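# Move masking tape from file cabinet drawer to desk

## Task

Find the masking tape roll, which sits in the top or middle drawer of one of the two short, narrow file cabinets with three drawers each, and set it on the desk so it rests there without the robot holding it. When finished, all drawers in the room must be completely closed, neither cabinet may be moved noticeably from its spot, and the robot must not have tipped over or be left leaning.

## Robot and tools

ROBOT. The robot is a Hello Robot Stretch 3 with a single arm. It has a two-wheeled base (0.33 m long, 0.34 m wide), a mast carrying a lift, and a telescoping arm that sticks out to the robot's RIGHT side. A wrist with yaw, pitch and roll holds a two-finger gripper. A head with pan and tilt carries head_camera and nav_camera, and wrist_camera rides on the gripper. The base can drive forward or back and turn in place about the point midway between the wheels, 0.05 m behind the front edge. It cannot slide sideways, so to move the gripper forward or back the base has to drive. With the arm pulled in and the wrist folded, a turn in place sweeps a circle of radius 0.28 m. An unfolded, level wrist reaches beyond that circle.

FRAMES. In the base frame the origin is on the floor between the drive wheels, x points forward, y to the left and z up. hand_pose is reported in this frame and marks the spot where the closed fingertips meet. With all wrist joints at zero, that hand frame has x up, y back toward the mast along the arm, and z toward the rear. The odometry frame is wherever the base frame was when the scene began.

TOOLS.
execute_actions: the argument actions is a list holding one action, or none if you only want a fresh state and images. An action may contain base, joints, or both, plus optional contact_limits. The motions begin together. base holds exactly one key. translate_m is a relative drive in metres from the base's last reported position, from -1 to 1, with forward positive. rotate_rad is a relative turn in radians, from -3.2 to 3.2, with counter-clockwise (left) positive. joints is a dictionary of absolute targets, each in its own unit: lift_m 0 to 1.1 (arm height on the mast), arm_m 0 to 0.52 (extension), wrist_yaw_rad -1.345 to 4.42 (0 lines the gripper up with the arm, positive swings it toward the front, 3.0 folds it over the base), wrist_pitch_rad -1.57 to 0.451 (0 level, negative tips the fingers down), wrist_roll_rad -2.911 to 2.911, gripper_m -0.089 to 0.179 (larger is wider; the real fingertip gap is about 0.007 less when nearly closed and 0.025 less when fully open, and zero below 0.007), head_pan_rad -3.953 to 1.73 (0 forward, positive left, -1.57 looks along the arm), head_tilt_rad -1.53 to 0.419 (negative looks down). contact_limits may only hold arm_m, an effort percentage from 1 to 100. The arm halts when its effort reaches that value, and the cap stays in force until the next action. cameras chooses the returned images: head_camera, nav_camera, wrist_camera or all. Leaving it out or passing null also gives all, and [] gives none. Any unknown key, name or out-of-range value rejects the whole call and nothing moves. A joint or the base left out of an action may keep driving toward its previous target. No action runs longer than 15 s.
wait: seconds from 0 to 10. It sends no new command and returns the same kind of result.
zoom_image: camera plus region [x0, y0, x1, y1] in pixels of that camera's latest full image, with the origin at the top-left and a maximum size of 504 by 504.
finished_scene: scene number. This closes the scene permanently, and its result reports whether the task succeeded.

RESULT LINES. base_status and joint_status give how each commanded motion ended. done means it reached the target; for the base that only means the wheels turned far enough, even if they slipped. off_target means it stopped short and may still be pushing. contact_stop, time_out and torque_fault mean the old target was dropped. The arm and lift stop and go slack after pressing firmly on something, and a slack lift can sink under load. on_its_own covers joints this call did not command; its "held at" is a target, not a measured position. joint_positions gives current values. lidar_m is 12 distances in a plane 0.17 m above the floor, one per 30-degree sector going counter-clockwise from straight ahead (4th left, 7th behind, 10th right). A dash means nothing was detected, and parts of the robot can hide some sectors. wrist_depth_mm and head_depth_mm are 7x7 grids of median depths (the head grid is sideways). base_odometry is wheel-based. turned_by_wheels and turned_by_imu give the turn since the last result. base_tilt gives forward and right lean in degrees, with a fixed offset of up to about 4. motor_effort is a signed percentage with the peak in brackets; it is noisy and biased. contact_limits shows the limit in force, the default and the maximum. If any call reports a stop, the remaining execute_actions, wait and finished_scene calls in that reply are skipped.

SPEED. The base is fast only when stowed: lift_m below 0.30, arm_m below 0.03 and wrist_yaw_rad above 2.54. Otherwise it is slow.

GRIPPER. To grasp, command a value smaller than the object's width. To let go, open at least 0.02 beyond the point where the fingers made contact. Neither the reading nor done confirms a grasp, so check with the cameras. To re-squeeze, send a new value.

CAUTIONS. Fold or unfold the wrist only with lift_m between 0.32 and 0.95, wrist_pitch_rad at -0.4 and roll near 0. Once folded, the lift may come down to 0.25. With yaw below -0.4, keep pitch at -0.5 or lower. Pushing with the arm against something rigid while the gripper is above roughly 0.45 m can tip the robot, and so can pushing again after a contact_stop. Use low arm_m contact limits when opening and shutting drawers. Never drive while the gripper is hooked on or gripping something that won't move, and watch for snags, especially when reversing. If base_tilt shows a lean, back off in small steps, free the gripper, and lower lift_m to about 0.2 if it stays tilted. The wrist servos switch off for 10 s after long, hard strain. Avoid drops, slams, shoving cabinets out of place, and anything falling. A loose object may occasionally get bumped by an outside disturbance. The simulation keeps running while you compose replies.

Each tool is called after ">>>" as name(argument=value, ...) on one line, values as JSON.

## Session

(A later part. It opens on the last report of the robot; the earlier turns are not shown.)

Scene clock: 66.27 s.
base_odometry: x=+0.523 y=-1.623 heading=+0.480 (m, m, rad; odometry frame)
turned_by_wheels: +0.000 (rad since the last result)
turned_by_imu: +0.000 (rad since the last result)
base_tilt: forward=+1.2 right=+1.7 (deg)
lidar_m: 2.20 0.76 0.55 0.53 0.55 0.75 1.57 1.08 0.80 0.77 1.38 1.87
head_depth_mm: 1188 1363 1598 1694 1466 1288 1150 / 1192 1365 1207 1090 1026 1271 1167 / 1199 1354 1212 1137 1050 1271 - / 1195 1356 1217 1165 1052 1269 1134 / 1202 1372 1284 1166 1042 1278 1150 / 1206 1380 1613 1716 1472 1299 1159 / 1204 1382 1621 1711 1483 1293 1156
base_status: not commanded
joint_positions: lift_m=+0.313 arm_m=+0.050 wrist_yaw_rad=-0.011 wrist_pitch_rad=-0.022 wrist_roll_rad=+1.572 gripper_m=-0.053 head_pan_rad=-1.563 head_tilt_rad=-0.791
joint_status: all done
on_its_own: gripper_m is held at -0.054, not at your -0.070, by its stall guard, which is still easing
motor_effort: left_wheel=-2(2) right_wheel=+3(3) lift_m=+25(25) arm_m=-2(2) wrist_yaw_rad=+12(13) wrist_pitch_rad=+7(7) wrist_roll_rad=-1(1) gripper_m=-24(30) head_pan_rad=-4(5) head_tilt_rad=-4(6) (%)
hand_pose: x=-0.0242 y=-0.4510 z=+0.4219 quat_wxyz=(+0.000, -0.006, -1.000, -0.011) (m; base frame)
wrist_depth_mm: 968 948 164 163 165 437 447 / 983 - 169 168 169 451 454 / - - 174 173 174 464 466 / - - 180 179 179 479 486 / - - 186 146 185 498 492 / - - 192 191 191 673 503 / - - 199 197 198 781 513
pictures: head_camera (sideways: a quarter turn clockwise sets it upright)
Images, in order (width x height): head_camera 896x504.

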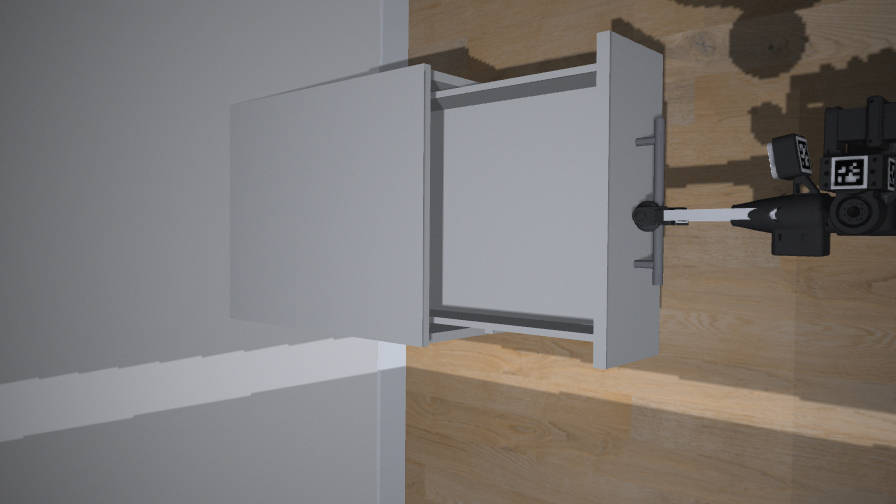

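Empty. Close, do middle.

>>> execute_actions(actions=[{"joints":{"arm_m":0.349}}], cameras=[])

>>> execute_actions(actions=[{"joints":{"gripper_m":0.06}}], cameras=[])

>>> execute_actions(actions=[{"joints":{"arm_m":0.27}}], cameras=[])

>>> execute_actions(actions=[{"joints":{"lift_m":0.158}}], cameras=["wrist_camera"])

>>> execute_actions(actions=[{"joints":{"arm_m":0.345}}], cameras=[])

>>> execute_actions(actions=[{"joints":{"gripper_m":-0.06}}], cameras=[])

>>> execute_actions(actions=[{"joints":{"arm_m":0.04}}], cameras=["head_camera"])

Scene clock: 70.13 s.
base_odometry: x=+0.523 y=-1.623 heading=+0.480 (m, m, rad; odometry frame)
turned_by_wheels: +0.000 (rad since the last result)
turned_by_imu: +0.001 (rad since the last result)
base_tilt: forward=+1.3 right=+1.7 (deg)
lidar_m: 2.20 0.76 0.55 0.53 0.55 0.75 1.57 1.08 0.80 0.77 1.38 1.87
head_depth_mm: 1190 1359 1589 1696 1462 1286 1152 / 1193 1361 1207 1087 1389 1291 1161 / 1196 1361 1215 1093 1260 1296 1156 / 1200 1363 1210 1093 1379 1296 1152 / 1205 1374 1284 1131 1418 1299 1153 / 1201 1374 1624 1710 1477 1299 1157 / 1205 1385 1624 1720 1479 1296 1158
base_status: not commanded
joint_positions: lift_m=+0.313 arm_m=+0.348 wrist_yaw_rad=-0.003 wrist_pitch_rad=-0.021 wrist_roll_rad=+1.572 gripper_m=-0.044 head_pan_rad=-1.563 head_tilt_rad=-0.791
joint_status: all done
on_its_own: gripper_m is held at -0.045, not at your -0.070, by its stall guard, which is not easing now
motor_effort: left_wheel=-2(3) right_wheel=+2(3) lift_m=+24(25) arm_m=+7(1) wrist_yaw_rad=+3(13) wrist_pitch_rad=+7(8) wrist_roll_rad=-1(1) gripper_m=-20(23) head_pan_rad=-5(4) head_tilt_rad=-5(4) (%)
hand_pose: x=-0.0220 y=-0.7490 z=+0.4221 quat_wxyz=(+0.000, -0.001, -1.000, -0.011) (m; base frame)
wrist_depth_mm: 680 165 163 162 163 163 162 / 706 695 168 167 168 168 168 / 725 728 173 172 173 173 173 / 765 751 179 178 179 179 178 / 783 775 185 146 185 185 185 / 815 804 192 192 191 191 192 / 831 830 198 197 199 198 195
pictures: none
No camera images: the call's "cameras" was empty. Leave "cameras" out to get every camera's image.

Scene clock: 71.73 s.
base_odometry: x=+0.523 y=-1.623 heading=+0.480 (m, m, rad; odometry frame)
turned_by_wheels: +0.000 (rad since the last result)
turned_by_imu: +0.000 (rad since the last result)
base_tilt: forward=+1.2 right=+1.7 (deg)
lidar_m: 2.20 0.76 0.55 0.53 0.55 0.74 1.57 1.08 0.80 0.77 1.38 1.88
head_depth_mm: 1195 1364 1601 1696 1472 1290 1148 / 1188 1347 1201 1087 1387 1293 1158 / 1195 1354 1207 1090 1257 1290 1148 / 1199 1359 1211 1095 1382 1294 1159 / 1200 1377 1285 1131 1420 1294 1161 / 1203 1383 1619 1719 1474 1291 1158 / 1202 1375 1626 1712 1482 1300 1154
base_status: not commanded
joint_positions: lift_m=+0.313 arm_m=+0.348 wrist_yaw_rad=-0.003 wrist_pitch_rad=-0.067 wrist_roll_rad=+1.572 gripper_m=+0.060 head_pan_rad=-1.563 head_tilt_rad=-0.791
joint_status: all done
motor_effort: left_wheel=-2(2) right_wheel=+2(2) lift_m=+26(26) arm_m=+7(7) wrist_yaw_rad=+3(4) wrist_pitch_rad=+21(23) wrist_roll_rad=-1(1) gripper_m=+7(92) head_pan_rad=-4(4) head_tilt_rad=-5(5) (%)
hand_pose: x=-0.0221 y=-0.7473 z=+0.4103 quat_wxyz=(+0.000, -0.001, -0.999, -0.034) (m; base frame)
wrist_depth_mm: 662 161 162 164 167 169 170 / 688 166 167 168 172 174 175 / 713 173 173 173 177 179 180 / 734 178 179 179 184 185 186 / 744 187 183 185 190 192 192 / 770 770 189 193 197 198 198 / 809 793 197 199 204 206 206
pictures: none
No camera images: the call's "cameras" was empty. Leave "cameras" out to get every camera's image.

Scene clock: 73.53 s.
base_odometry: x=+0.523 y=-1.623 heading=+0.480 (m, m, rad; odometry frame)
turned_by_wheels: +0.000 (rad since the last result)
turned_by_imu: +0.000 (rad since the last result)
base_tilt: forward=+1.1 right=+1.7 (deg)
lidar_m: 2.20 0.76 0.55 0.53 0.55 0.74 1.57 1.08 0.80 0.77 1.37 1.87
head_depth_mm: 1188 1358 1592 1697 1466 1286 1153 / 1194 1352 1210 1089 1399 1300 1157 / 1199 1360 1211 1092 1327 1250 1154 / 1199 1363 1216 1097 1383 1290 1157 / 1199 1382 1280 1130 1422 1301 1156 / 1202 1380 1625 1719 1474 1295 1157 / 1206 1384 1626 1722 1480 1294 1158
base_status: not commanded
joint_positions: lift_m=+0.313 arm_m=+0.270 wrist_yaw_rad=-0.002 wrist_pitch_rad=-0.025 wrist_roll_rad=+1.572 gripper_m=+0.060 head_pan_rad=-1.563 head_tilt_rad=-0.791
joint_status: all done
motor_effort: left_wheel=-2(2) right_wheel=+1(2) lift_m=+26(26) arm_m=-2(3) wrist_yaw_rad=+3(3) wrist_pitch_rad=+8(21) wrist_roll_rad=-1(1) gripper_m=+0(7) head_pan_rad=-4(5) head_tilt_rad=-4(5) (%)
hand_pose: x=-0.0219 y=-0.6709 z=+0.4210 quat_wxyz=(+0.000, -0.001, -1.000, -0.013) (m; base frame)
wrist_depth_mm: 754 752 237 234 236 236 234 / 772 780 244 241 242 243 241 / 808 803 251 249 250 252 250 / 824 835 260 258 259 259 259 / 858 866 837 268 267 264 267 / 889 876 - 277 279 274 278 / 919 933 289 289 290 288 286
pictures: none
No camera images: the call's "cameras" was empty. Leave "cameras" out to get every camera's image.

Scene clock: 75.77 s.
base_odometry: x=+0.523 y=-1.623 heading=+0.480 (m, m, rad; odometry frame)
turned_by_wheels: +0.000 (rad since the last result)
turned_by_imu: +0.000 (rad since the last result)
base_tilt: forward=+1.1 right=+1.7 (deg)
lidar_m: 2.20 0.76 0.55 0.53 0.55 0.74 1.57 1.09 0.80 0.77 1.38 1.87
head_depth_mm: 1186 1363 1600 1699 1465 1290 1153 / 1194 1358 1207 1092 1384 1291 1150 / 1195 1355 1211 1094 1373 - 1156 / 1198 1360 1212 1098 1377 1282 1157 / 1201 1375 1278 1132 1418 1297 1156 / 1202 1377 1617 1720 1482 1300 1158 / 1209 1387 1621 1719 1484 1304 1159
base_status: not commanded
joint_positions: lift_m=+0.158 arm_m=+0.270 wrist_yaw_rad=-0.002 wrist_pitch_rad=-0.025 wrist_roll_rad=+1.572 gripper_m=+0.060 head_pan_rad=-1.563 head_tilt_rad=-0.791
joint_status: all done
motor_effort: left_wheel=-2(2) right_wheel=+1(1) lift_m=+23(26) arm_m=-2(2) wrist_yaw_rad=+2(2) wrist_pitch_rad=+8(9) wrist_roll_rad=-1(1) gripper_m=+1(1) head_pan_rad=-5(4) head_tilt_rad=-4(4) (%)
hand_pose: x=-0.0219 y=-0.6709 z=+0.2662 quat_wxyz=(+0.000, -0.001, -1.000, -0.013) (m; base frame)
wrist_depth_mm: 231 234 235 233 235 237 235 / 240 243 243 240 244 244 240 / 248 250 249 248 250 251 250 / 258 256 259 258 258 259 262 / 267 265 264 267 264 267 271 / 277 273 - 275 278 274 282 / 290 284 285 286 289 288 292
pictures: wrist_camera
Images, in order (width x height): wrist_camera 644x364.

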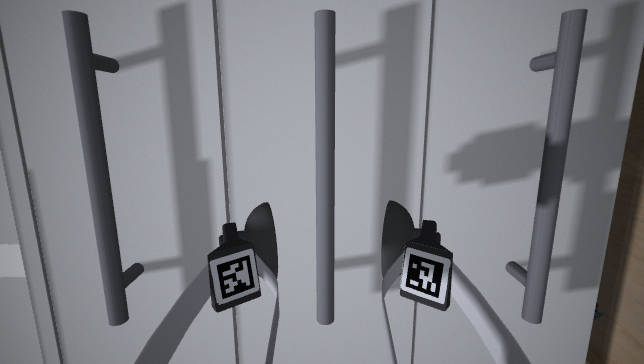

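Scene clock: 77.50 s.
base_odometry: x=+0.523 y=-1.623 heading=+0.480 (m, m, rad; odometry frame)
turned_by_wheels: +0.000 (rad since the last result)
turned_by_imu: +0.000 (rad since the last result)
base_tilt: forward=+1.2 right=+1.7 (deg)
lidar_m: 2.21 0.76 0.55 0.53 0.55 0.74 1.57 1.09 0.80 0.77 1.38 1.87
head_depth_mm: 1195 1371 1593 1701 1465 1293 1152 / 1191 1349 1211 1093 1388 1295 1152 / 1194 1362 1211 1093 1320 1255 1151 / 1198 1360 1215 1097 1375 1293 1155 / 1199 1370 1285 1124 1425 1296 1158 / 1205 1378 1622 1730 1472 1298 1156 / 1200 1386 1619 1718 1471 1300 1160
base_status: not commanded
joint_positions: lift_m=+0.158 arm_m=+0.345 wrist_yaw_rad=-0.002 wrist_pitch_rad=-0.024 wrist_roll_rad=+1.572 gripper_m=+0.060 head_pan_rad=-1.563 head_tilt_rad=-0.791
joint_status: all done
motor_effort: left_wheel=-3(2) right_wheel=+2(1) lift_m=+24(24) arm_m=+5(3) wrist_yaw_rad=+1(2) wrist_pitch_rad=+8(8) wrist_roll_rad=-1(1) gripper_m=+1(1) head_pan_rad=-3(4) head_tilt_rad=-3(4) (%)
hand_pose: x=-0.0218 y=-0.7452 z=+0.2662 quat_wxyz=(+0.000, -0.001, -1.000, -0.013) (m; base frame)
wrist_depth_mm: 166 166 166 166 167 166 167 / 171 172 171 170 171 172 171 / 177 177 177 175 177 177 178 / 182 183 183 182 182 183 183 / 188 188 189 187 187 189 189 / 195 195 - 194 197 196 195 / 199 202 202 201 204 203 191
pictures: none
No camera images: the call's "cameras" was empty. Leave "cameras" out to get every camera's image.

Scene clock: 79.17 s.
base_odometry: x=+0.523 y=-1.623 heading=+0.480 (m, m, rad; odometry frame)
turned_by_wheels: +0.000 (rad since the last result)
turned_by_imu: +0.000 (rad since the last result)
base_tilt: forward=+1.2 right=+1.7 (deg)
lidar_m: 2.21 0.76 0.55 0.53 0.55 0.75 1.57 1.09 0.80 0.77 1.37 1.87
head_depth_mm: 1194 1365 1594 1704 1463 1291 1152 / 1195 1360 1208 1091 1392 1289 1155 / 1196 1360 1213 1095 1325 1252 1154 / 1201 1360 1216 1098 1380 1293 1155 / 1200 1377 1288 1132 1424 1299 1153 / 1205 1376 1611 1708 1470 1297 1154 / 1206 1383 1620 1721 1477 1296 1157
base_status: not commanded
joint_positions: lift_m=+0.158 arm_m=+0.344 wrist_yaw_rad=-0.002 wrist_pitch_rad=-0.003 wrist_roll_rad=+1.572 gripper_m=-0.058 head_pan_rad=-1.563 head_tilt_rad=-0.791
joint_status: all done
motor_effort: left_wheel=-3(3) right_wheel=+3(3) lift_m=+25(25) arm_m=+7(7) wrist_yaw_rad=+2(3) wrist_pitch_rad=+1(8) wrist_roll_rad=-1(1) gripper_m=-32(100) head_pan_rad=-5(4) head_tilt_rad=-3(4) (%)
hand_pose: x=-0.0218 y=-0.7455 z=+0.2717 quat_wxyz=(+0.000, -0.001, -1.000, -0.002) (m; base frame)
wrist_depth_mm: 169 169 168 166 167 166 164 / 175 173 173 171 172 171 170 / 180 179 178 176 177 176 175 / 187 185 185 182 183 182 181 / 193 191 191 152 187 188 187 / 198 198 197 196 195 195 192 / 199 206 205 202 204 201 198
pictures: none
No camera images: the call's "cameras" was empty. Leave "cameras" out to get every camera's image.

Scene clock: 82.63 s.
base_odometry: x=+0.523 y=-1.623 heading=+0.480 (m, m, rad; odometry frame)
turned_by_wheels: +0.000 (rad since the last result)
turned_by_imu: +0.001 (rad since the last result)
base_tilt: forward=+1.3 right=+1.7 (deg)
lidar_m: 2.20 0.75 0.55 0.53 0.55 0.74 1.57 1.09 0.80 0.77 1.38 1.87
head_depth_mm: 1188 1360 1592 1693 1466 1291 1145 / 1196 1358 1208 1091 1225 1135 1151 / 1200 1367 1215 1096 1214 1132 1178 / 1196 1359 1213 1099 1224 1136 1174 / 1200 1376 1285 1133 1302 1234 1155 / 1202 1383 1619 1714 1483 1296 1158 / 1207 1382 1625 1713 1482 1294 1155
base_status: not commanded
joint_positions: lift_m=+0.158 arm_m=+0.040 wrist_yaw_rad=-0.010 wrist_pitch_rad=-0.022 wrist_roll_rad=+1.572 gripper_m=-0.046 head_pan_rad=-1.563 head_tilt_rad=-0.791
joint_status: all done
on_its_own: gripper_m is held at -0.047, not at your -0.060, by its stall guard, which is still easing
motor_effort: left_wheel=-2(3) right_wheel=+2(3) lift_m=+25(25) arm_m=-3(6) wrist_yaw_rad=+10(11) wrist_pitch_rad=+7(7) wrist_roll_rad=-1(1) gripper_m=-22(32) head_pan_rad=-4(5) head_tilt_rad=-4(4) (%)
hand_pose: x=-0.0240 y=-0.4410 z=+0.2669 quat_wxyz=(+0.000, -0.005, -1.000, -0.011) (m; base frame)
wrist_depth_mm: 976 949 167 166 167 448 328 / - 994 172 171 172 458 329 / - - 178 176 177 456 328 / - - 183 181 183 487 328 / - - 188 149 188 490 327 / - - 196 194 194 496 329 / - - 203 201 201 492 330
pictures: head_camera (sideways: a quarter turn clockwise sets it upright)
Images, in order (width x height): head_camera 896x504.

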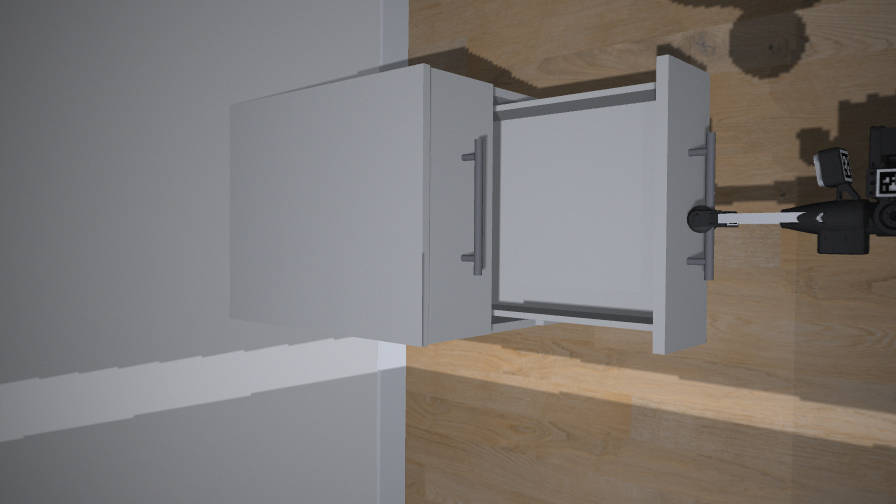

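Empty. Next cabinet about 0.95 back.

>>> execute_actions(actions=[{"joints":{"arm_m":0.347}}], cameras=[])

>>> execute_actions(actions=[{"joints":{"gripper_m":0.06}}], cameras=[])

>>> execute_actions(actions=[{"joints":{"arm_m":0.2}}], cameras=[])

>>> execute_actions(actions=[{"base":{"translate_m":-0.95}}], cameras=["head_camera","wrist_camera"])

Scene clock: 86.40 s.
base_odometry: x=+0.523 y=-1.623 heading=+0.480 (m, m, rad; odometry frame)
turned_by_wheels: +0.000 (rad since the last result)
turned_by_imu: +0.001 (rad since the last result)
base_tilt: forward=+1.2 right=+1.8 (deg)
lidar_m: 2.21 0.76 0.55 0.53 0.55 0.74 1.57 1.09 0.80 0.77 1.38 1.88
head_depth_mm: 1194 1367 1596 1697 1467 1290 1150 / 1195 1350 1212 1088 1393 1290 1154 / 1196 1355 1214 1095 1329 1251 1154 / 1198 1359 1213 1094 1375 1292 1157 / 1196 1379 1287 1138 1426 1293 1157 / 1203 1381 1621 1704 1477 1294 1155 / 1206 1386 1628 1727 1483 1293 1162
base_status: not commanded
joint_positions: lift_m=+0.158 arm_m=+0.346 wrist_yaw_rad=-0.001 wrist_pitch_rad=-0.021 wrist_roll_rad=+1.572 gripper_m=-0.043 head_pan_rad=-1.563 head_tilt_rad=-0.791
joint_status: all done
on_its_own: gripper_m is held at -0.044, not at your -0.060, by its stall guard, which is not easing now
motor_effort: left_wheel=-2(2) right_wheel=+1(3) lift_m=+26(26) arm_m=+6(7) wrist_yaw_rad=+1(11) wrist_pitch_rad=+7(7) wrist_roll_rad=-1(1) gripper_m=-20(21) head_pan_rad=-5(5) head_tilt_rad=-4(4) (%)
hand_pose: x=-0.0217 y=-0.7471 z=+0.2671 quat_wxyz=(+0.000, -0.001, -1.000, -0.011) (m; base frame)
wrist_depth_mm: 165 165 165 165 165 165 165 / 170 171 170 169 170 170 170 / 175 176 176 175 176 176 176 / 181 182 182 180 181 181 181 / 187 189 188 149 188 188 188 / 195 195 193 196 194 195 194 / 199 202 202 200 202 201 199
pictures: none
No camera images: the call's "cameras" was empty. Leave "cameras" out to get every camera's image.

Scene clock: 87.93 s.
base_odometry: x=+0.523 y=-1.623 heading=+0.480 (m, m, rad; odometry frame)
turned_by_wheels: +0.000 (rad since the last result)
turned_by_imu: +0.000 (rad since the last result)
base_tilt: forward=+1.2 right=+1.8 (deg)
lidar_m: 2.20 0.76 0.55 0.53 0.55 0.74 1.57 1.08 0.80 0.77 1.38 1.87
head_depth_mm: 1187 1358 1596 1704 1469 1289 1152 / 1194 1351 1214 1090 1387 1291 1151 / 1195 1353 1209 1093 1330 1257 1158 / 1198 1366 1213 1098 1380 1294 1155 / 1202 1378 1283 1133 1414 1298 1156 / 1200 1378 1631 1708 1475 1298 1162 / 1202 1384 1619 1715 1472 1304 1161
base_status: not commanded
joint_positions: lift_m=+0.158 arm_m=+0.346 wrist_yaw_rad=-0.001 wrist_pitch_rad=-0.042 wrist_roll_rad=+1.572 gripper_m=+0.060 head_pan_rad=-1.563 head_tilt_rad=-0.791
joint_status: all done
motor_effort: left_wheel=-2(2) right_wheel=+1(1) lift_m=+26(25) arm_m=+6(6) wrist_yaw_rad=+2(1) wrist_pitch_rad=+13(14) wrist_roll_rad=-1(1) gripper_m=+4(88) head_pan_rad=-4(5) head_tilt_rad=-5(5) (%)
hand_pose: x=-0.0217 y=-0.7465 z=+0.2617 quat_wxyz=(+0.000, -0.001, -1.000, -0.021) (m; base frame)
wrist_depth_mm: 163 163 165 165 166 168 167 / 168 169 170 170 172 173 174 / 173 173 175 175 178 178 179 / 179 180 181 181 184 184 185 / 185 186 187 187 190 191 190 / 191 192 194 194 197 197 197 / 196 199 201 201 204 205 194
pictures: none
No camera images: the call's "cameras" was empty. Leave "cameras" out to get every camera's image.

Scene clock: 90.27 s.
base_odometry: x=+0.523 y=-1.623 heading=+0.480 (m, m, rad; odometry frame)
turned_by_wheels: +0.000 (rad since the last result)
turned_by_imu: +0.000 (rad since the last result)
base_tilt: forward=+1.2 right=+1.6 (deg)
lidar_m: 2.20 0.75 0.55 0.53 0.55 0.74 1.57 1.09 0.80 0.77 1.38 1.88
head_depth_mm: 1191 1367 1590 1703 1464 1293 1149 / 1192 1360 1207 1088 1385 1290 1153 / 1194 1360 1209 1094 1378 1339 1134 / 1200 1366 1212 1096 1383 1296 1151 / 1199 1373 1289 1134 1419 1296 1150 / 1201 1381 1612 1717 1472 1299 1157 / 1207 1383 1630 1722 1477 1302 1156
base_status: not commanded
joint_positions: lift_m=+0.158 arm_m=+0.200 wrist_yaw_rad=-0.001 wrist_pitch_rad=-0.025 wrist_roll_rad=+1.572 gripper_m=+0.060 head_pan_rad=-1.563 head_tilt_rad=-0.791
joint_status: all done
motor_effort: left_wheel=-2(2) right_wheel=+1(1) lift_m=+25(25) arm_m=-2(3) wrist_yaw_rad=+2(1) wrist_pitch_rad=+8(13) wrist_roll_rad=-1(1) gripper_m=+1(4) head_pan_rad=-4(4) head_tilt_rad=-4(4) (%)
hand_pose: x=-0.0217 y=-0.6009 z=+0.2661 quat_wxyz=(+0.000, -0.001, -1.000, -0.013) (m; base frame)
wrist_depth_mm: 561 301 301 299 302 301 304 / 841 308 311 311 311 309 312 / 885 320 321 320 321 319 322 / 908 331 332 331 326 334 326 / 934 339 337 341 339 341 323 / 981 352 - 354 358 352 327 / - 366 367 367 367 405 326
pictures: none
No camera images: the call's "cameras" was empty. Leave "cameras" out to get every camera's image.

Scene clock: 100.97 s.
base_odometry: x=-0.320 y=-2.061 heading=+0.480 (m, m, rad; odometry frame)
turned_by_wheels: +0.000 (rad since the last result)
turned_by_imu: -0.002 (rad since the last result)
base_tilt: forward=+1.2 right=+1.7 (deg)
lidar_m: 2.10 0.75 0.54 0.52 0.54 0.64 0.62 0.64 0.87 0.77 0.79 1.09
head_depth_mm: 1200 1371 1608 1700 1462 1290 1147 / 1196 1374 1567 1629 1468 1295 1146 / 1198 1352 1213 1101 1386 1341 1139 / 1213 1365 1211 1099 1331 1292 1150 / 1206 1362 1221 1101 1385 1296 1155 / 1212 1387 1583 1631 1478 1294 1160 / 1212 1393 1630 1720 1478 1305 1161
base_status: done
joint_positions: lift_m=+0.158 arm_m=+0.200 wrist_yaw_rad=-0.001 wrist_pitch_rad=-0.025 wrist_roll_rad=+1.572 gripper_m=+0.060 head_pan_rad=-1.563 head_tilt_rad=-0.791
joint_status: not commanded
motor_effort: left_wheel=-1(6) right_wheel=+0(2) lift_m=+26(26) arm_m=-2(2) wrist_yaw_rad=+1(1) wrist_pitch_rad=+9(8) wrist_roll_rad=-1(1) gripper_m=+1(1) head_pan_rad=-4(4) head_tilt_rad=-4(5) (%)
hand_pose: x=-0.0217 y=-0.6009 z=+0.2661 quat_wxyz=(+0.000, -0.001, -1.000, -0.013) (m; base frame)
wrist_depth_mm: 816 308 307 308 307 308 309 / 845 314 314 314 315 316 315 / 874 322 324 321 327 325 326 / 894 332 334 332 335 335 326 / 941 343 342 341 344 343 328 / 982 354 - 356 356 356 326 / - 368 368 367 365 371 326
pictures: head_camera (sideways: a quarter turn clockwise sets it upright), wrist_camera
Images, in order (width x height): head_camera 896x504, wrist_camera 644x364.

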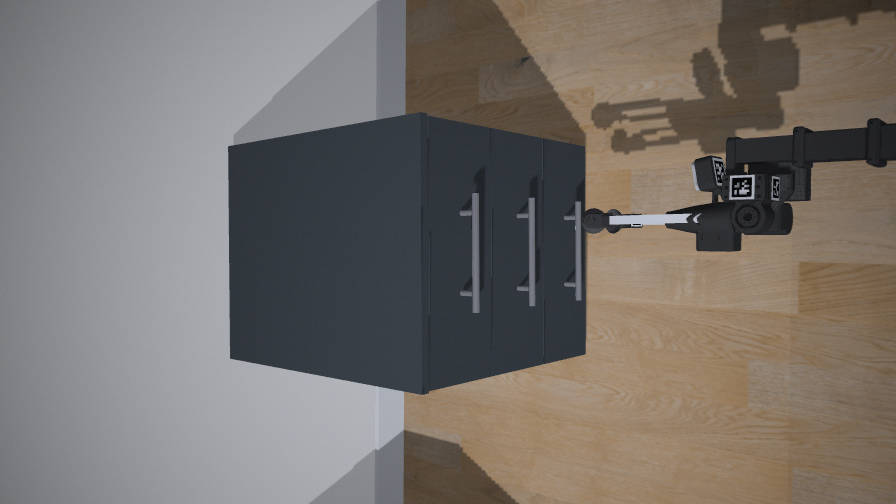

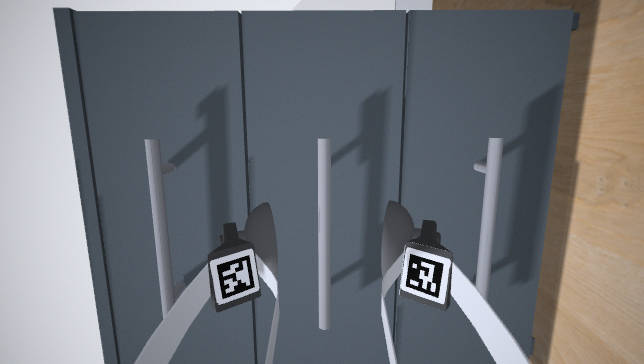

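>>> execute_actions(actions=[{"base":{"translate_m":0.055},"joints":{"lift_m":0.161}}], cameras=[])

>>> execute_actions(actions=[{"joints":{"arm_m":0.347}}], cameras=[])

>>> execute_actions(actions=[{"joints":{"gripper_m":-0.06}}], cameras=[])

>>> execute_actions(actions=[{"joints":{"arm_m":0.04}}], cameras=["head_camera"])

Scene clock: 102.80 s.
base_odometry: x=-0.271 y=-2.036 heading=+0.480 (m, m, rad; odometry frame)
turned_by_wheels: +0.000 (rad since the last result)
turned_by_imu: +0.000 (rad since the last result)
base_tilt: forward=+1.1 right=+1.7 (deg)
lidar_m: 2.10 0.75 0.54 0.52 0.54 0.70 0.67 0.70 0.81 0.77 1.01 1.09
head_depth_mm: 1201 1378 1609 1690 1460 1287 1156 / 1202 1374 1271 1133 1417 1289 1152 / 1205 1362 1211 1095 1334 1338 1134 / 1203 1365 1216 1100 1333 1297 1160 / 1205 1361 1248 1099 1388 1296 1159 / 1211 1391 1631 1725 1476 1299 1158 / 1211 1395 1628 1705 1488 1297 1157
base_status: done
joint_positions: lift_m=+0.161 arm_m=+0.200 wrist_yaw_rad=-0.001 wrist_pitch_rad=-0.025 wrist_roll_rad=+1.572 gripper_m=+0.060 head_pan_rad=-1.563 head_tilt_rad=-0.791
joint_status: all done
motor_effort: left_wheel=+0(4) right_wheel=+0(2) lift_m=+30(29) arm_m=-2(2) wrist_yaw_rad=+1(0) wrist_pitch_rad=+8(9) wrist_roll_rad=-1(1) gripper_m=+0(0) head_pan_rad=-5(4) head_tilt_rad=-4(4) (%)
hand_pose: x=-0.0217 y=-0.6009 z=+0.2690 quat_wxyz=(+0.000, -0.001, -1.000, -0.013) (m; base frame)
wrist_depth_mm: 820 305 304 306 303 303 306 / 833 314 313 310 313 311 316 / 876 322 322 320 322 319 322 / 921 334 333 333 332 332 329 / 932 341 342 343 340 339 330 / 960 353 - 352 357 353 333 / - 367 365 366 367 367 331
pictures: none
No camera images: the call's "cameras" was empty. Leave "cameras" out to get every camera's image.

Scene clock: 105.13 s.
base_odometry: x=-0.271 y=-2.036 heading=+0.480 (m, m, rad; odometry frame)
turned_by_wheels: +0.000 (rad since the last result)
turned_by_imu: +0.000 (rad since the last result)
base_tilt: forward=+1.0 right=+1.7 (deg)
lidar_m: 2.10 0.75 0.54 0.52 0.54 0.70 0.67 0.70 0.81 0.77 1.01 1.09
head_depth_mm: 1200 1371 1606 1702 1466 1290 1151 / 1199 1375 1278 1131 1412 1292 1149 / 1206 1353 1206 1097 1333 1252 1157 / 1204 1358 1210 1094 1332 1294 1154 / 1210 1363 1248 1097 1388 1293 1156 / 1207 1385 1627 1720 1484 1302 1158 / 1218 1385 1639 1715 1474 1297 1161
base_status: not commanded
joint_positions: lift_m=+0.161 arm_m=+0.347 wrist_yaw_rad=-0.001 wrist_pitch_rad=-0.024 wrist_roll_rad=+1.572 gripper_m=+0.060 head_pan_rad=-1.563 head_tilt_rad=-0.791
joint_status: all done
motor_effort: left_wheel=-1(0) right_wheel=+0(0) lift_m=+29(29) arm_m=+5(6) wrist_yaw_rad=+1(2) wrist_pitch_rad=+8(8) wrist_roll_rad=-1(1) gripper_m=+1(0) head_pan_rad=-4(5) head_tilt_rad=-4(4) (%)
hand_pose: x=-0.0217 y=-0.7472 z=+0.2690 quat_wxyz=(+0.000, -0.001, -1.000, -0.012) (m; base frame)
wrist_depth_mm: 168 168 168 168 168 168 169 / 173 173 173 172 173 173 173 / 178 177 178 177 178 178 178 / 183 183 183 182 183 184 184 / 189 189 188 187 188 190 189 / 195 194 - 194 197 195 195 / 199 201 201 201 202 202 200
pictures: none
No camera images: the call's "cameras" was empty. Leave "cameras" out to get every camera's image.

Scene clock: 106.80 s.
base_odometry: x=-0.271 y=-2.036 heading=+0.480 (m, m, rad; odometry frame)
turned_by_wheels: +0.000 (rad since the last result)
turned_by_imu: +0.000 (rad since the last result)
base_tilt: forward=+1.1 right=+1.7 (deg)
lidar_m: 2.10 0.75 0.54 0.52 0.54 0.70 0.67 0.70 0.80 0.77 1.01 1.09
head_depth_mm: 1201 1368 1611 1709 1469 1292 1153 / 1202 1373 1272 1129 1415 1290 1142 / 1198 1358 1212 1096 1337 1252 1152 / 1201 1364 1214 1094 1334 1296 1156 / 1207 1358 1254 1098 1393 1298 1157 / 1208 1389 1609 1711 1470 1298 1160 / 1210 1391 1630 1714 1482 1295 1154
base_status: not commanded
joint_positions: lift_m=+0.161 arm_m=+0.347 wrist_yaw_rad=-0.001 wrist_pitch_rad=-0.026 wrist_roll_rad=+1.572 gripper_m=-0.059 head_pan_rad=-1.563 head_tilt_rad=-0.791
joint_status: all done
motor_effort: left_wheel=-1(1) right_wheel=+0(0) lift_m=+29(29) arm_m=+3(4) wrist_yaw_rad=+2(2) wrist_pitch_rad=+8(9) wrist_roll_rad=-1(1) gripper_m=-27(100) head_pan_rad=-4(5) head_tilt_rad=-4(4) (%)
hand_pose: x=-0.0217 y=-0.7473 z=+0.2686 quat_wxyz=(+0.000, -0.001, -1.000, -0.013) (m; base frame)
wrist_depth_mm: 167 168 167 166 167 168 168 / 172 172 171 171 172 173 173 / 177 177 176 175 177 178 179 / 182 183 181 181 183 183 184 / 188 188 188 153 188 190 190 / 194 195 194 177 194 196 194 / 199 201 200 199 200 202 200
pictures: none
No camera images: the call's "cameras" was empty. Leave "cameras" out to get every camera's image.

Scene clock: 110.27 s.
base_odometry: x=-0.271 y=-2.036 heading=+0.479 (m, m, rad; odometry frame)
turned_by_wheels: +0.000 (rad since the last result)
turned_by_imu: +0.000 (rad since the last result)
base_tilt: forward=+1.1 right=+1.7 (deg)
lidar_m: 2.10 0.75 0.54 0.52 0.54 0.70 0.67 0.70 0.80 0.77 1.02 1.09
head_depth_mm: 1199 1374 1601 1696 1461 1288 1148 / 1204 1374 1280 1133 1272 1137 1154 / 1206 1359 1211 1096 1224 1132 1186 / 1203 1354 1213 1102 1225 1138 1171 / 1211 1367 1248 1095 1272 1137 1160 / 1208 1385 1619 1712 1479 1298 1161 / 1210 1396 1630 1717 1478 1298 1156
base_status: not commanded
joint_positions: lift_m=+0.161 arm_m=+0.040 wrist_yaw_rad=-0.027 wrist_pitch_rad=-0.029 wrist_roll_rad=+1.572 gripper_m=-0.046 head_pan_rad=-1.563 head_tilt_rad=-0.791
joint_status: all done
on_its_own: gripper_m is held at -0.047, not at your -0.060, by its stall guard, which is not easing now; wrist_yaw_rad is at rest, and its effort (+29) is outside its rest range (-12 to +12)
motor_effort: left_wheel=-4(4) right_wheel=+6(6) lift_m=+29(30) arm_m=-2(9) wrist_yaw_rad=+29(28) wrist_pitch_rad=+10(10) wrist_roll_rad=-1(1) gripper_m=-22(27) head_pan_rad=-4(5) head_tilt_rad=-5(4) (%)
hand_pose: x=-0.0283 y=-0.4407 z=+0.2678 quat_wxyz=(+0.000, -0.014, -1.000, -0.015) (m; base frame)
wrist_depth_mm: 987 962 170 169 170 457 326 / - - 174 173 174 455 328 / - - 178 177 178 455 327 / - - 183 182 183 454 329 / - - 187 153 188 490 329 / - - 192 176 193 498 328 / - - 198 196 198 494 329
pictures: head_camera (sideways: a quarter turn clockwise sets it upright)
Images, in order (width x height): head_camera 896x504.

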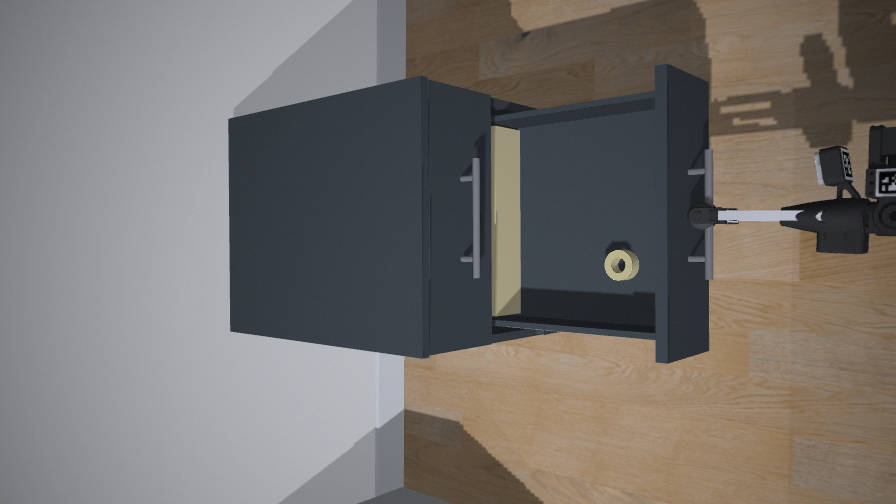

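>>> execute_actions(actions=[{"joints":{"gripper_m":0.1}}], cameras=[])

>>> execute_actions(actions=[{"joints":{"arm_m":0}}], cameras=[])

>>> execute_actions(actions=[{"joints":{"wrist_yaw_rad":0.7}}], cameras=[])

>>> execute_actions(actions=[{"base":{"translate_m":0.08},"joints":{"lift_m":0.6,"wrist_roll_rad":0}}], cameras=[])

>>> execute_actions(actions=[{"joints":{"wrist_yaw_rad":0,"wrist_pitch_rad":-1.4,"arm_m":0.38}}], cameras=["head_camera","wrist_camera"])

Scene clock: 112.77 s.
base_odometry: x=-0.271 y=-2.036 heading=+0.480 (m, m, rad; odometry frame)
turned_by_wheels: +0.000 (rad since the last result)
turned_by_imu: +0.001 (rad since the last result)
base_tilt: forward=+1.2 right=+1.7 (deg)
lidar_m: 2.09 0.75 0.54 0.52 0.54 0.70 0.67 0.70 0.80 0.77 1.01 1.09
head_depth_mm: 1203 1379 1611 1705 1466 1284 1150 / 1199 1371 1276 1131 1272 1130 1153 / 1204 1351 1208 1097 1224 1133 1190 / 1197 1355 1213 1099 1225 1135 1173 / 1207 1366 1245 1097 1273 1134 1159 / 1206 1386 1620 1716 1467 1293 1156 / 1214 1392 1622 1705 1479 1298 1162
base_status: not commanded
joint_positions: lift_m=+0.161 arm_m=+0.040 wrist_yaw_rad=-0.041 wrist_pitch_rad=-0.025 wrist_roll_rad=+1.572 gripper_m=+0.100 head_pan_rad=-1.563 head_tilt_rad=-0.791
joint_status: all done
on_its_own: wrist_yaw_rad is held at -0.044, not at your +0.000, by its stall guard, which is not easing now
motor_effort: left_wheel=+0(0) right_wheel=-1(1) lift_m=+29(29) arm_m=-1(2) wrist_yaw_rad=-3(11) wrist_pitch_rad=+9(10) wrist_roll_rad=-1(1) gripper_m=+0(84) head_pan_rad=-5(5) head_tilt_rad=-5(4) (%)
hand_pose: x=-0.0320 y=-0.4406 z=+0.2687 quat_wxyz=(+0.000, -0.021, -1.000, -0.013) (m; base frame)
wrist_depth_mm: - 987 173 172 172 467 328 / - - 176 176 177 457 330 / - - 181 179 181 461 331 / - - 185 183 184 462 329 / - - 189 188 190 467 331 / - - 195 193 195 437 331 / - - 199 198 199 532 332
pictures: none
No camera images: the call's "cameras" was empty. Leave "cameras" out to get every camera's image.

Scene clock: 114.13 s.
base_odometry: x=-0.271 y=-2.036 heading=+0.480 (m, m, rad; odometry frame)
turned_by_wheels: +0.000 (rad since the last result)
turned_by_imu: +0.000 (rad since the last result)
base_tilt: forward=+1.2 right=+1.7 (deg)
lidar_m: 2.10 0.75 0.54 0.52 0.54 0.70 0.67 0.70 0.80 0.77 1.01 1.09
head_depth_mm: 1197 1376 1605 1699 1468 1290 1153 / 1200 1377 1281 1132 1275 1132 1153 / 1209 1353 1212 1101 1220 1135 1173 / 1205 1366 1211 1097 1222 1134 1173 / 1209 1368 1248 1095 1270 1132 1158 / 1211 1391 1618 1715 1478 1299 1156 / 1213 1386 1633 1722 1482 1298 1152
base_status: not commanded
joint_positions: lift_m=+0.161 arm_m=+0.000 wrist_yaw_rad=-0.042 wrist_pitch_rad=-0.025 wrist_roll_rad=+1.572 gripper_m=+0.100 head_pan_rad=-1.563 head_tilt_rad=-0.791
joint_status: all done
on_its_own: wrist_yaw_rad is held at -0.044, not at your +0.000, by its stall guard, which is not easing now
motor_effort: left_wheel=+0(0) right_wheel=-1(1) lift_m=+29(29) arm_m=-2(1) wrist_yaw_rad=-2(3) wrist_pitch_rad=+8(8) wrist_roll_rad=-1(1) gripper_m=+1(0) head_pan_rad=-5(5) head_tilt_rad=-4(4) (%)
hand_pose: x=-0.0321 y=-0.4007 z=+0.2688 quat_wxyz=(+0.000, -0.021, -1.000, -0.013) (m; base frame)
wrist_depth_mm: - - 210 211 210 498 330 / - - 216 215 216 490 329 / - - 221 218 220 496 330 / - - 227 224 225 497 329 / - - 231 230 231 467 331 / - - 237 236 237 436 330 / - - 245 242 243 540 330
pictures: none
No camera images: the call's "cameras" was empty. Leave "cameras" out to get every camera's image.

Scene clock: 115.47 s.
base_odometry: x=-0.271 y=-2.036 heading=+0.480 (m, m, rad; odometry frame)
turned_by_wheels: +0.000 (rad since the last result)
turned_by_imu: +0.000 (rad since the last result)
base_tilt: forward=+1.1 right=+1.7 (deg)
lidar_m: 2.10 0.75 0.54 0.52 0.54 0.70 0.67 0.70 0.81 0.77 1.01 1.09
head_depth_mm: 1199 1372 1605 1696 1465 1289 1152 / 1203 1372 1274 1125 1269 1133 1157 / 1203 1353 1213 1099 1223 1135 1153 / 1206 1364 1218 1096 1228 1128 1175 / 1206 1362 1251 1092 1278 1136 1131 / 1207 1386 1626 1722 1480 1296 1152 / 1212 1385 1631 1713 1480 1297 1157
base_status: not commanded
joint_positions: lift_m=+0.161 arm_m=+0.000 wrist_yaw_rad=+0.697 wrist_pitch_rad=-0.025 wrist_roll_rad=+1.572 gripper_m=+0.100 head_pan_rad=-1.563 head_tilt_rad=-0.791
joint_status: all done
motor_effort: left_wheel=+0(0) right_wheel=-1(1) lift_m=+29(30) arm_m=-2(2) wrist_yaw_rad=+3(5) wrist_pitch_rad=+8(8) wrist_roll_rad=-1(1) gripper_m=+1(1) head_pan_rad=-4(5) head_tilt_rad=-4(5) (%)
hand_pose: x=+0.1427 y=-0.3412 z=+0.2688 quat_wxyz=(+0.004, +0.342, -0.940, -0.012) (m; base frame)
wrist_depth_mm: - - 206 202 201 495 331 / - - 242 230 236 496 329 / - - - 267 684 496 328 / - - 900 869 842 495 330 / - - - - 991 465 331 / - - - - - 434 329 / - - - - 996 534 330
pictures: none
No camera images: the call's "cameras" was empty. Leave "cameras" out to get every camera's image.

Scene clock: 120.30 s.
base_odometry: x=-0.200 y=-1.999 heading=+0.480 (m, m, rad; odometry frame)
turned_by_wheels: +0.000 (rad since the last result)
turned_by_imu: +0.001 (rad since the last result)
base_tilt: forward=+1.2 right=+1.8 (deg)
lidar_m: 2.09 0.75 0.54 0.52 0.54 0.73 0.75 0.78 0.80 0.77 0.96 1.09
head_depth_mm: 1199 1369 1522 1599 1436 1228 1186 / 1200 1359 1207 1089 1221 1129 - / 1198 1360 1208 1097 1225 1137 - / 1208 1357 1216 1094 1208 1077 1125 / 1207 1387 1575 1666 1508 1319 1139 / 1210 1392 1625 1729 1478 1301 1158 / 1213 1392 1597 1644 1477 1279 1158
base_status: done
joint_positions: lift_m=+0.600 arm_m=+0.000 wrist_yaw_rad=+0.698 wrist_pitch_rad=-0.024 wrist_roll_rad=+0.007 gripper_m=+0.100 head_pan_rad=-1.563 head_tilt_rad=-0.791
joint_status: all done
motor_effort: left_wheel=-1(5) right_wheel=+0(3) lift_m=+30(30) arm_m=-2(2) wrist_yaw_rad=+2(4) wrist_pitch_rad=+8(8) wrist_roll_rad=-4(7) gripper_m=+1(1) head_pan_rad=-4(4) head_tilt_rad=-5(4) (%)
hand_pose: x=+0.1428 y=-0.3412 z=+0.7085 quat_wxyz=(+0.665, +0.251, -0.664, +0.233) (m; base frame)
wrist_depth_mm: - - - - - 959 819 / - - - - - 975 831 / - - - - - 978 855 / - - - - - - 868 / - - 966 872 - - 683 / - - - 906 - 544 488 / - - - 941 - - 450
pictures: none
No camera images: the call's "cameras" was empty. Leave "cameras" out to get every camera's image.

Scene clock: 124.30 s.
base_odometry: x=-0.200 y=-1.999 heading=+0.480 (m, m, rad; odometry frame)
turned_by_wheels: +0.000 (rad since the last result)
turned_by_imu: +0.001 (rad since the last result)
base_tilt: forward=+1.2 right=+1.8 (deg)
lidar_m: 2.10 0.75 0.54 0.52 0.54 0.73 0.75 0.78 0.80 0.77 0.96 1.09
head_depth_mm: 1197 1369 1531 1587 1466 1244 1169 / 1201 1355 1211 1091 1209 1137 1155 / 1208 1359 1209 - 1198 1129 1157 / 1205 1361 1211 1095 1197 1140 1157 / 1208 1386 1578 1677 1477 1278 1156 / 1205 1381 1624 1717 1482 1295 1156 / 1210 1395 1591 1639 1477 1303 1159
base_status: not commanded
joint_positions: lift_m=+0.600 arm_m=+0.380 wrist_yaw_rad=+0.001 wrist_pitch_rad=-1.397 wrist_roll_rad=+0.007 gripper_m=+0.100 head_pan_rad=-1.563 head_tilt_rad=-0.791
joint_status: all done
motor_effort: left_wheel=-1(1) right_wheel=+1(0) lift_m=+29(29) arm_m=+5(11) wrist_yaw_rad=+0(4) wrist_pitch_rad=+0(7) wrist_roll_rad=-3(4) gripper_m=+1(0) head_pan_rad=-5(4) head_tilt_rad=-4(4) (%)
hand_pose: x=-0.0216 y=-0.5451 z=+0.4820 quat_wxyz=(+0.540, +0.454, -0.543, -0.457) (m; base frame)
wrist_depth_mm: 652 653 431 431 432 430 635 / 652 649 435 433 431 428 635 / 659 661 435 429 434 432 643 / 657 655 661 434 432 430 651 / 661 662 430 436 433 430 644 / 661 664 309 313 342 334 329 / 662 657 649 663 660 656 659
pictures: head_camera (sideways: a quarter turn clockwise sets it upright), wrist_camera
Images, in order (width x height): head_camera 896x504, wrist_camera 644x364.

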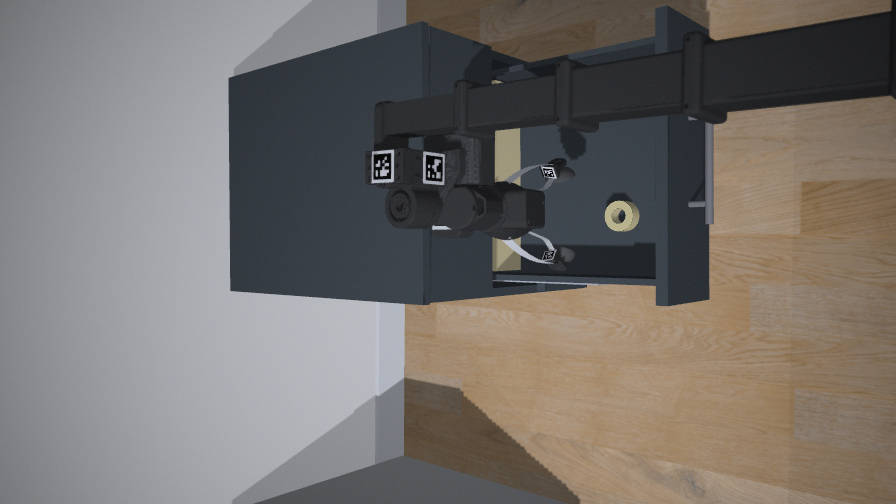

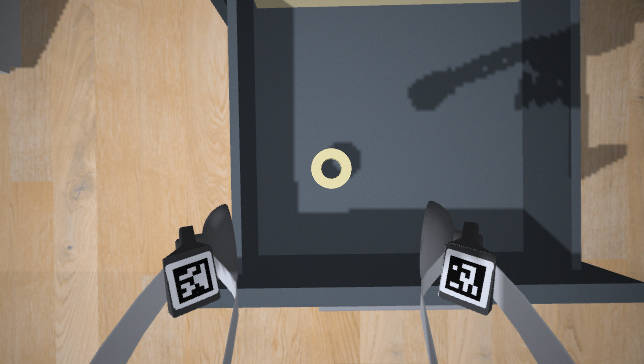

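>>> execute_actions(actions=[{"joints":{"arm_m":0.427,"lift_m":0.368}}], cameras=["wrist_camera"])

>>> execute_actions(actions=[{"joints":{"gripper_m":0.02}}], cameras=[])

>>> execute_actions(actions=[{"joints":{"lift_m":0.55}}], cameras=["wrist_camera"])

Scene clock: 127.53 s.
base_odometry: x=-0.200 y=-1.999 heading=+0.480 (m, m, rad; odometry frame)
turned_by_wheels: +0.000 (rad since the last result)
turned_by_imu: +0.001 (rad since the last result)
base_tilt: forward=+1.1 right=+1.8 (deg)
lidar_m: 2.10 0.75 0.54 0.52 0.54 0.73 0.75 0.78 0.80 0.77 0.96 1.09
head_depth_mm: 1201 1372 1530 1588 1436 1223 1149 / 1201 1354 1213 1096 1222 1132 - / 1197 1357 1215 1094 1171 1133 1155 / 1202 1357 1214 1094 1178 1134 1152 / 1204 1386 1578 1675 1467 1275 1160 / 1203 1386 1632 1704 1480 1299 1158 / 1206 1390 1592 1643 1479 1300 1159
base_status: not commanded
joint_positions: lift_m=+0.368 arm_m=+0.427 wrist_yaw_rad=+0.001 wrist_pitch_rad=-1.398 wrist_roll_rad=+0.007 gripper_m=+0.100 head_pan_rad=-1.563 head_tilt_rad=-0.791
joint_status: all done
motor_effort: left_wheel=-1(1) right_wheel=+0(0) lift_m=+24(23) arm_m=+4(8) wrist_yaw_rad=-1(0) wrist_pitch_rad=+0(0) wrist_roll_rad=-4(3) gripper_m=+0(0) head_pan_rad=-4(4) head_tilt_rad=-5(5) (%)
hand_pose: x=-0.0216 y=-0.5919 z=+0.2503 quat_wxyz=(+0.540, +0.454, -0.542, -0.457) (m; base frame)
wrist_depth_mm: 128 164 201 200 200 199 199 / 127 163 202 201 201 200 199 / 127 162 202 202 201 200 199 / 126 161 204 203 202 201 201 / 126 161 205 178 203 202 201 / 126 149 204 204 202 202 202 / 125 171 204 204 202 203 201
pictures: wrist_camera
Images, in order (width x height): wrist_camera 644x364.

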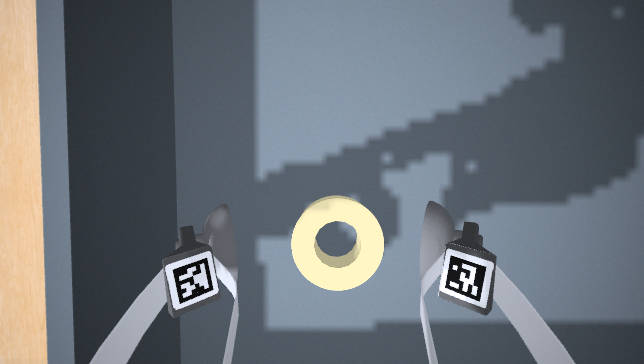

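Scene clock: 128.83 s.
base_odometry: x=-0.200 y=-1.999 heading=+0.480 (m, m, rad; odometry frame)
turned_by_wheels: +0.000 (rad since the last result)
turned_by_imu: +0.000 (rad since the last result)
base_tilt: forward=+1.2 right=+1.7 (deg)
lidar_m: 2.09 0.75 0.54 0.52 0.54 0.73 0.75 0.78 0.80 0.77 0.96 1.09
head_depth_mm: 1197 1368 1539 1590 1439 1234 1147 / 1196 1357 1207 1093 1222 1130 - / 1203 1359 1214 1091 1179 1138 1157 / 1207 1366 1210 1096 1190 1138 1157 / 1208 1377 1586 1686 1473 1273 1157 / 1209 1383 1621 1715 1485 1305 1153 / 1211 1391 1590 1631 1483 1300 1157
base_status: not commanded
joint_positions: lift_m=+0.368 arm_m=+0.427 wrist_yaw_rad=+0.001 wrist_pitch_rad=-1.398 wrist_roll_rad=+0.007 gripper_m=+0.020 head_pan_rad=-1.563 head_tilt_rad=-0.791
joint_status: all done
motor_effort: left_wheel=-1(0) right_wheel=+0(0) lift_m=+24(24) arm_m=+4(4) wrist_yaw_rad=-1(0) wrist_pitch_rad=+0(0) wrist_roll_rad=-3(3) gripper_m=-9(88) head_pan_rad=-5(5) head_tilt_rad=-4(4) (%)
hand_pose: x=-0.0216 y=-0.5919 z=+0.2503 quat_wxyz=(+0.540, +0.454, -0.542, -0.457) (m; base frame)
wrist_depth_mm: 128 164 201 201 200 201 199 / 127 164 203 203 201 201 200 / 127 163 203 202 202 201 200 / 127 163 203 203 202 202 201 / 126 161 204 178 202 203 201 / 126 161 204 202 203 203 201 / 277 149 204 205 204 203 202
pictures: none
No camera images: the call's "cameras" was empty. Leave "cameras" out to get every camera's image.

Scene clock: 131.33 s.
base_odometry: x=-0.200 y=-1.999 heading=+0.480 (m, m, rad; odometry frame)
turned_by_wheels: +0.000 (rad since the last result)
turned_by_imu: +0.000 (rad since the last result)
base_tilt: forward=+1.2 right=+1.8 (deg)
lidar_m: 2.09 0.75 0.54 0.52 0.54 0.73 0.75 0.78 0.80 0.77 0.96 1.09
head_depth_mm: 1198 1377 1528 1591 1436 1226 1152 / 1198 1361 1207 1085 1248 1226 1154 / 1199 1355 1210 - 1200 1139 1149 / 1202 1358 1212 1093 1190 1134 1158 / 1207 1386 1584 1668 1477 1276 1159 / 1207 1385 1627 1704 1483 1300 1158 / 1211 1391 1596 1642 1477 1304 1157
base_status: not commanded
joint_positions: lift_m=+0.550 arm_m=+0.427 wrist_yaw_rad=+0.001 wrist_pitch_rad=-1.398 wrist_roll_rad=+0.007 gripper_m=+0.020 head_pan_rad=-1.563 head_tilt_rad=-0.791
joint_status: all done
motor_effort: left_wheel=-1(1) right_wheel=+0(0) lift_m=+29(31) arm_m=+4(4) wrist_yaw_rad=-1(0) wrist_pitch_rad=+0(0) wrist_roll_rad=-4(3) gripper_m=-8(9) head_pan_rad=-5(5) head_tilt_rad=-5(6) (%)
hand_pose: x=-0.0216 y=-0.5919 z=+0.4320 quat_wxyz=(+0.540, +0.454, -0.542, -0.457) (m; base frame)
wrist_depth_mm: 601 595 340 379 380 379 340 / 609 599 381 383 378 379 341 / 615 601 383 386 381 381 342 / 601 615 389 381 381 385 344 / 612 612 388 185 386 384 346 / 605 615 606 379 385 384 347 / 614 616 308 306 303 299 296
pictures: wrist_camera
Images, in order (width x height): wrist_camera 644x364.

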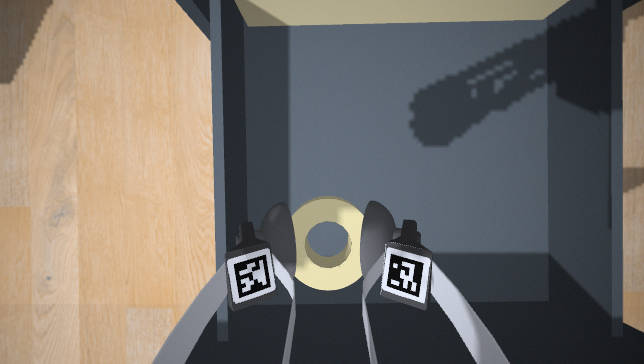

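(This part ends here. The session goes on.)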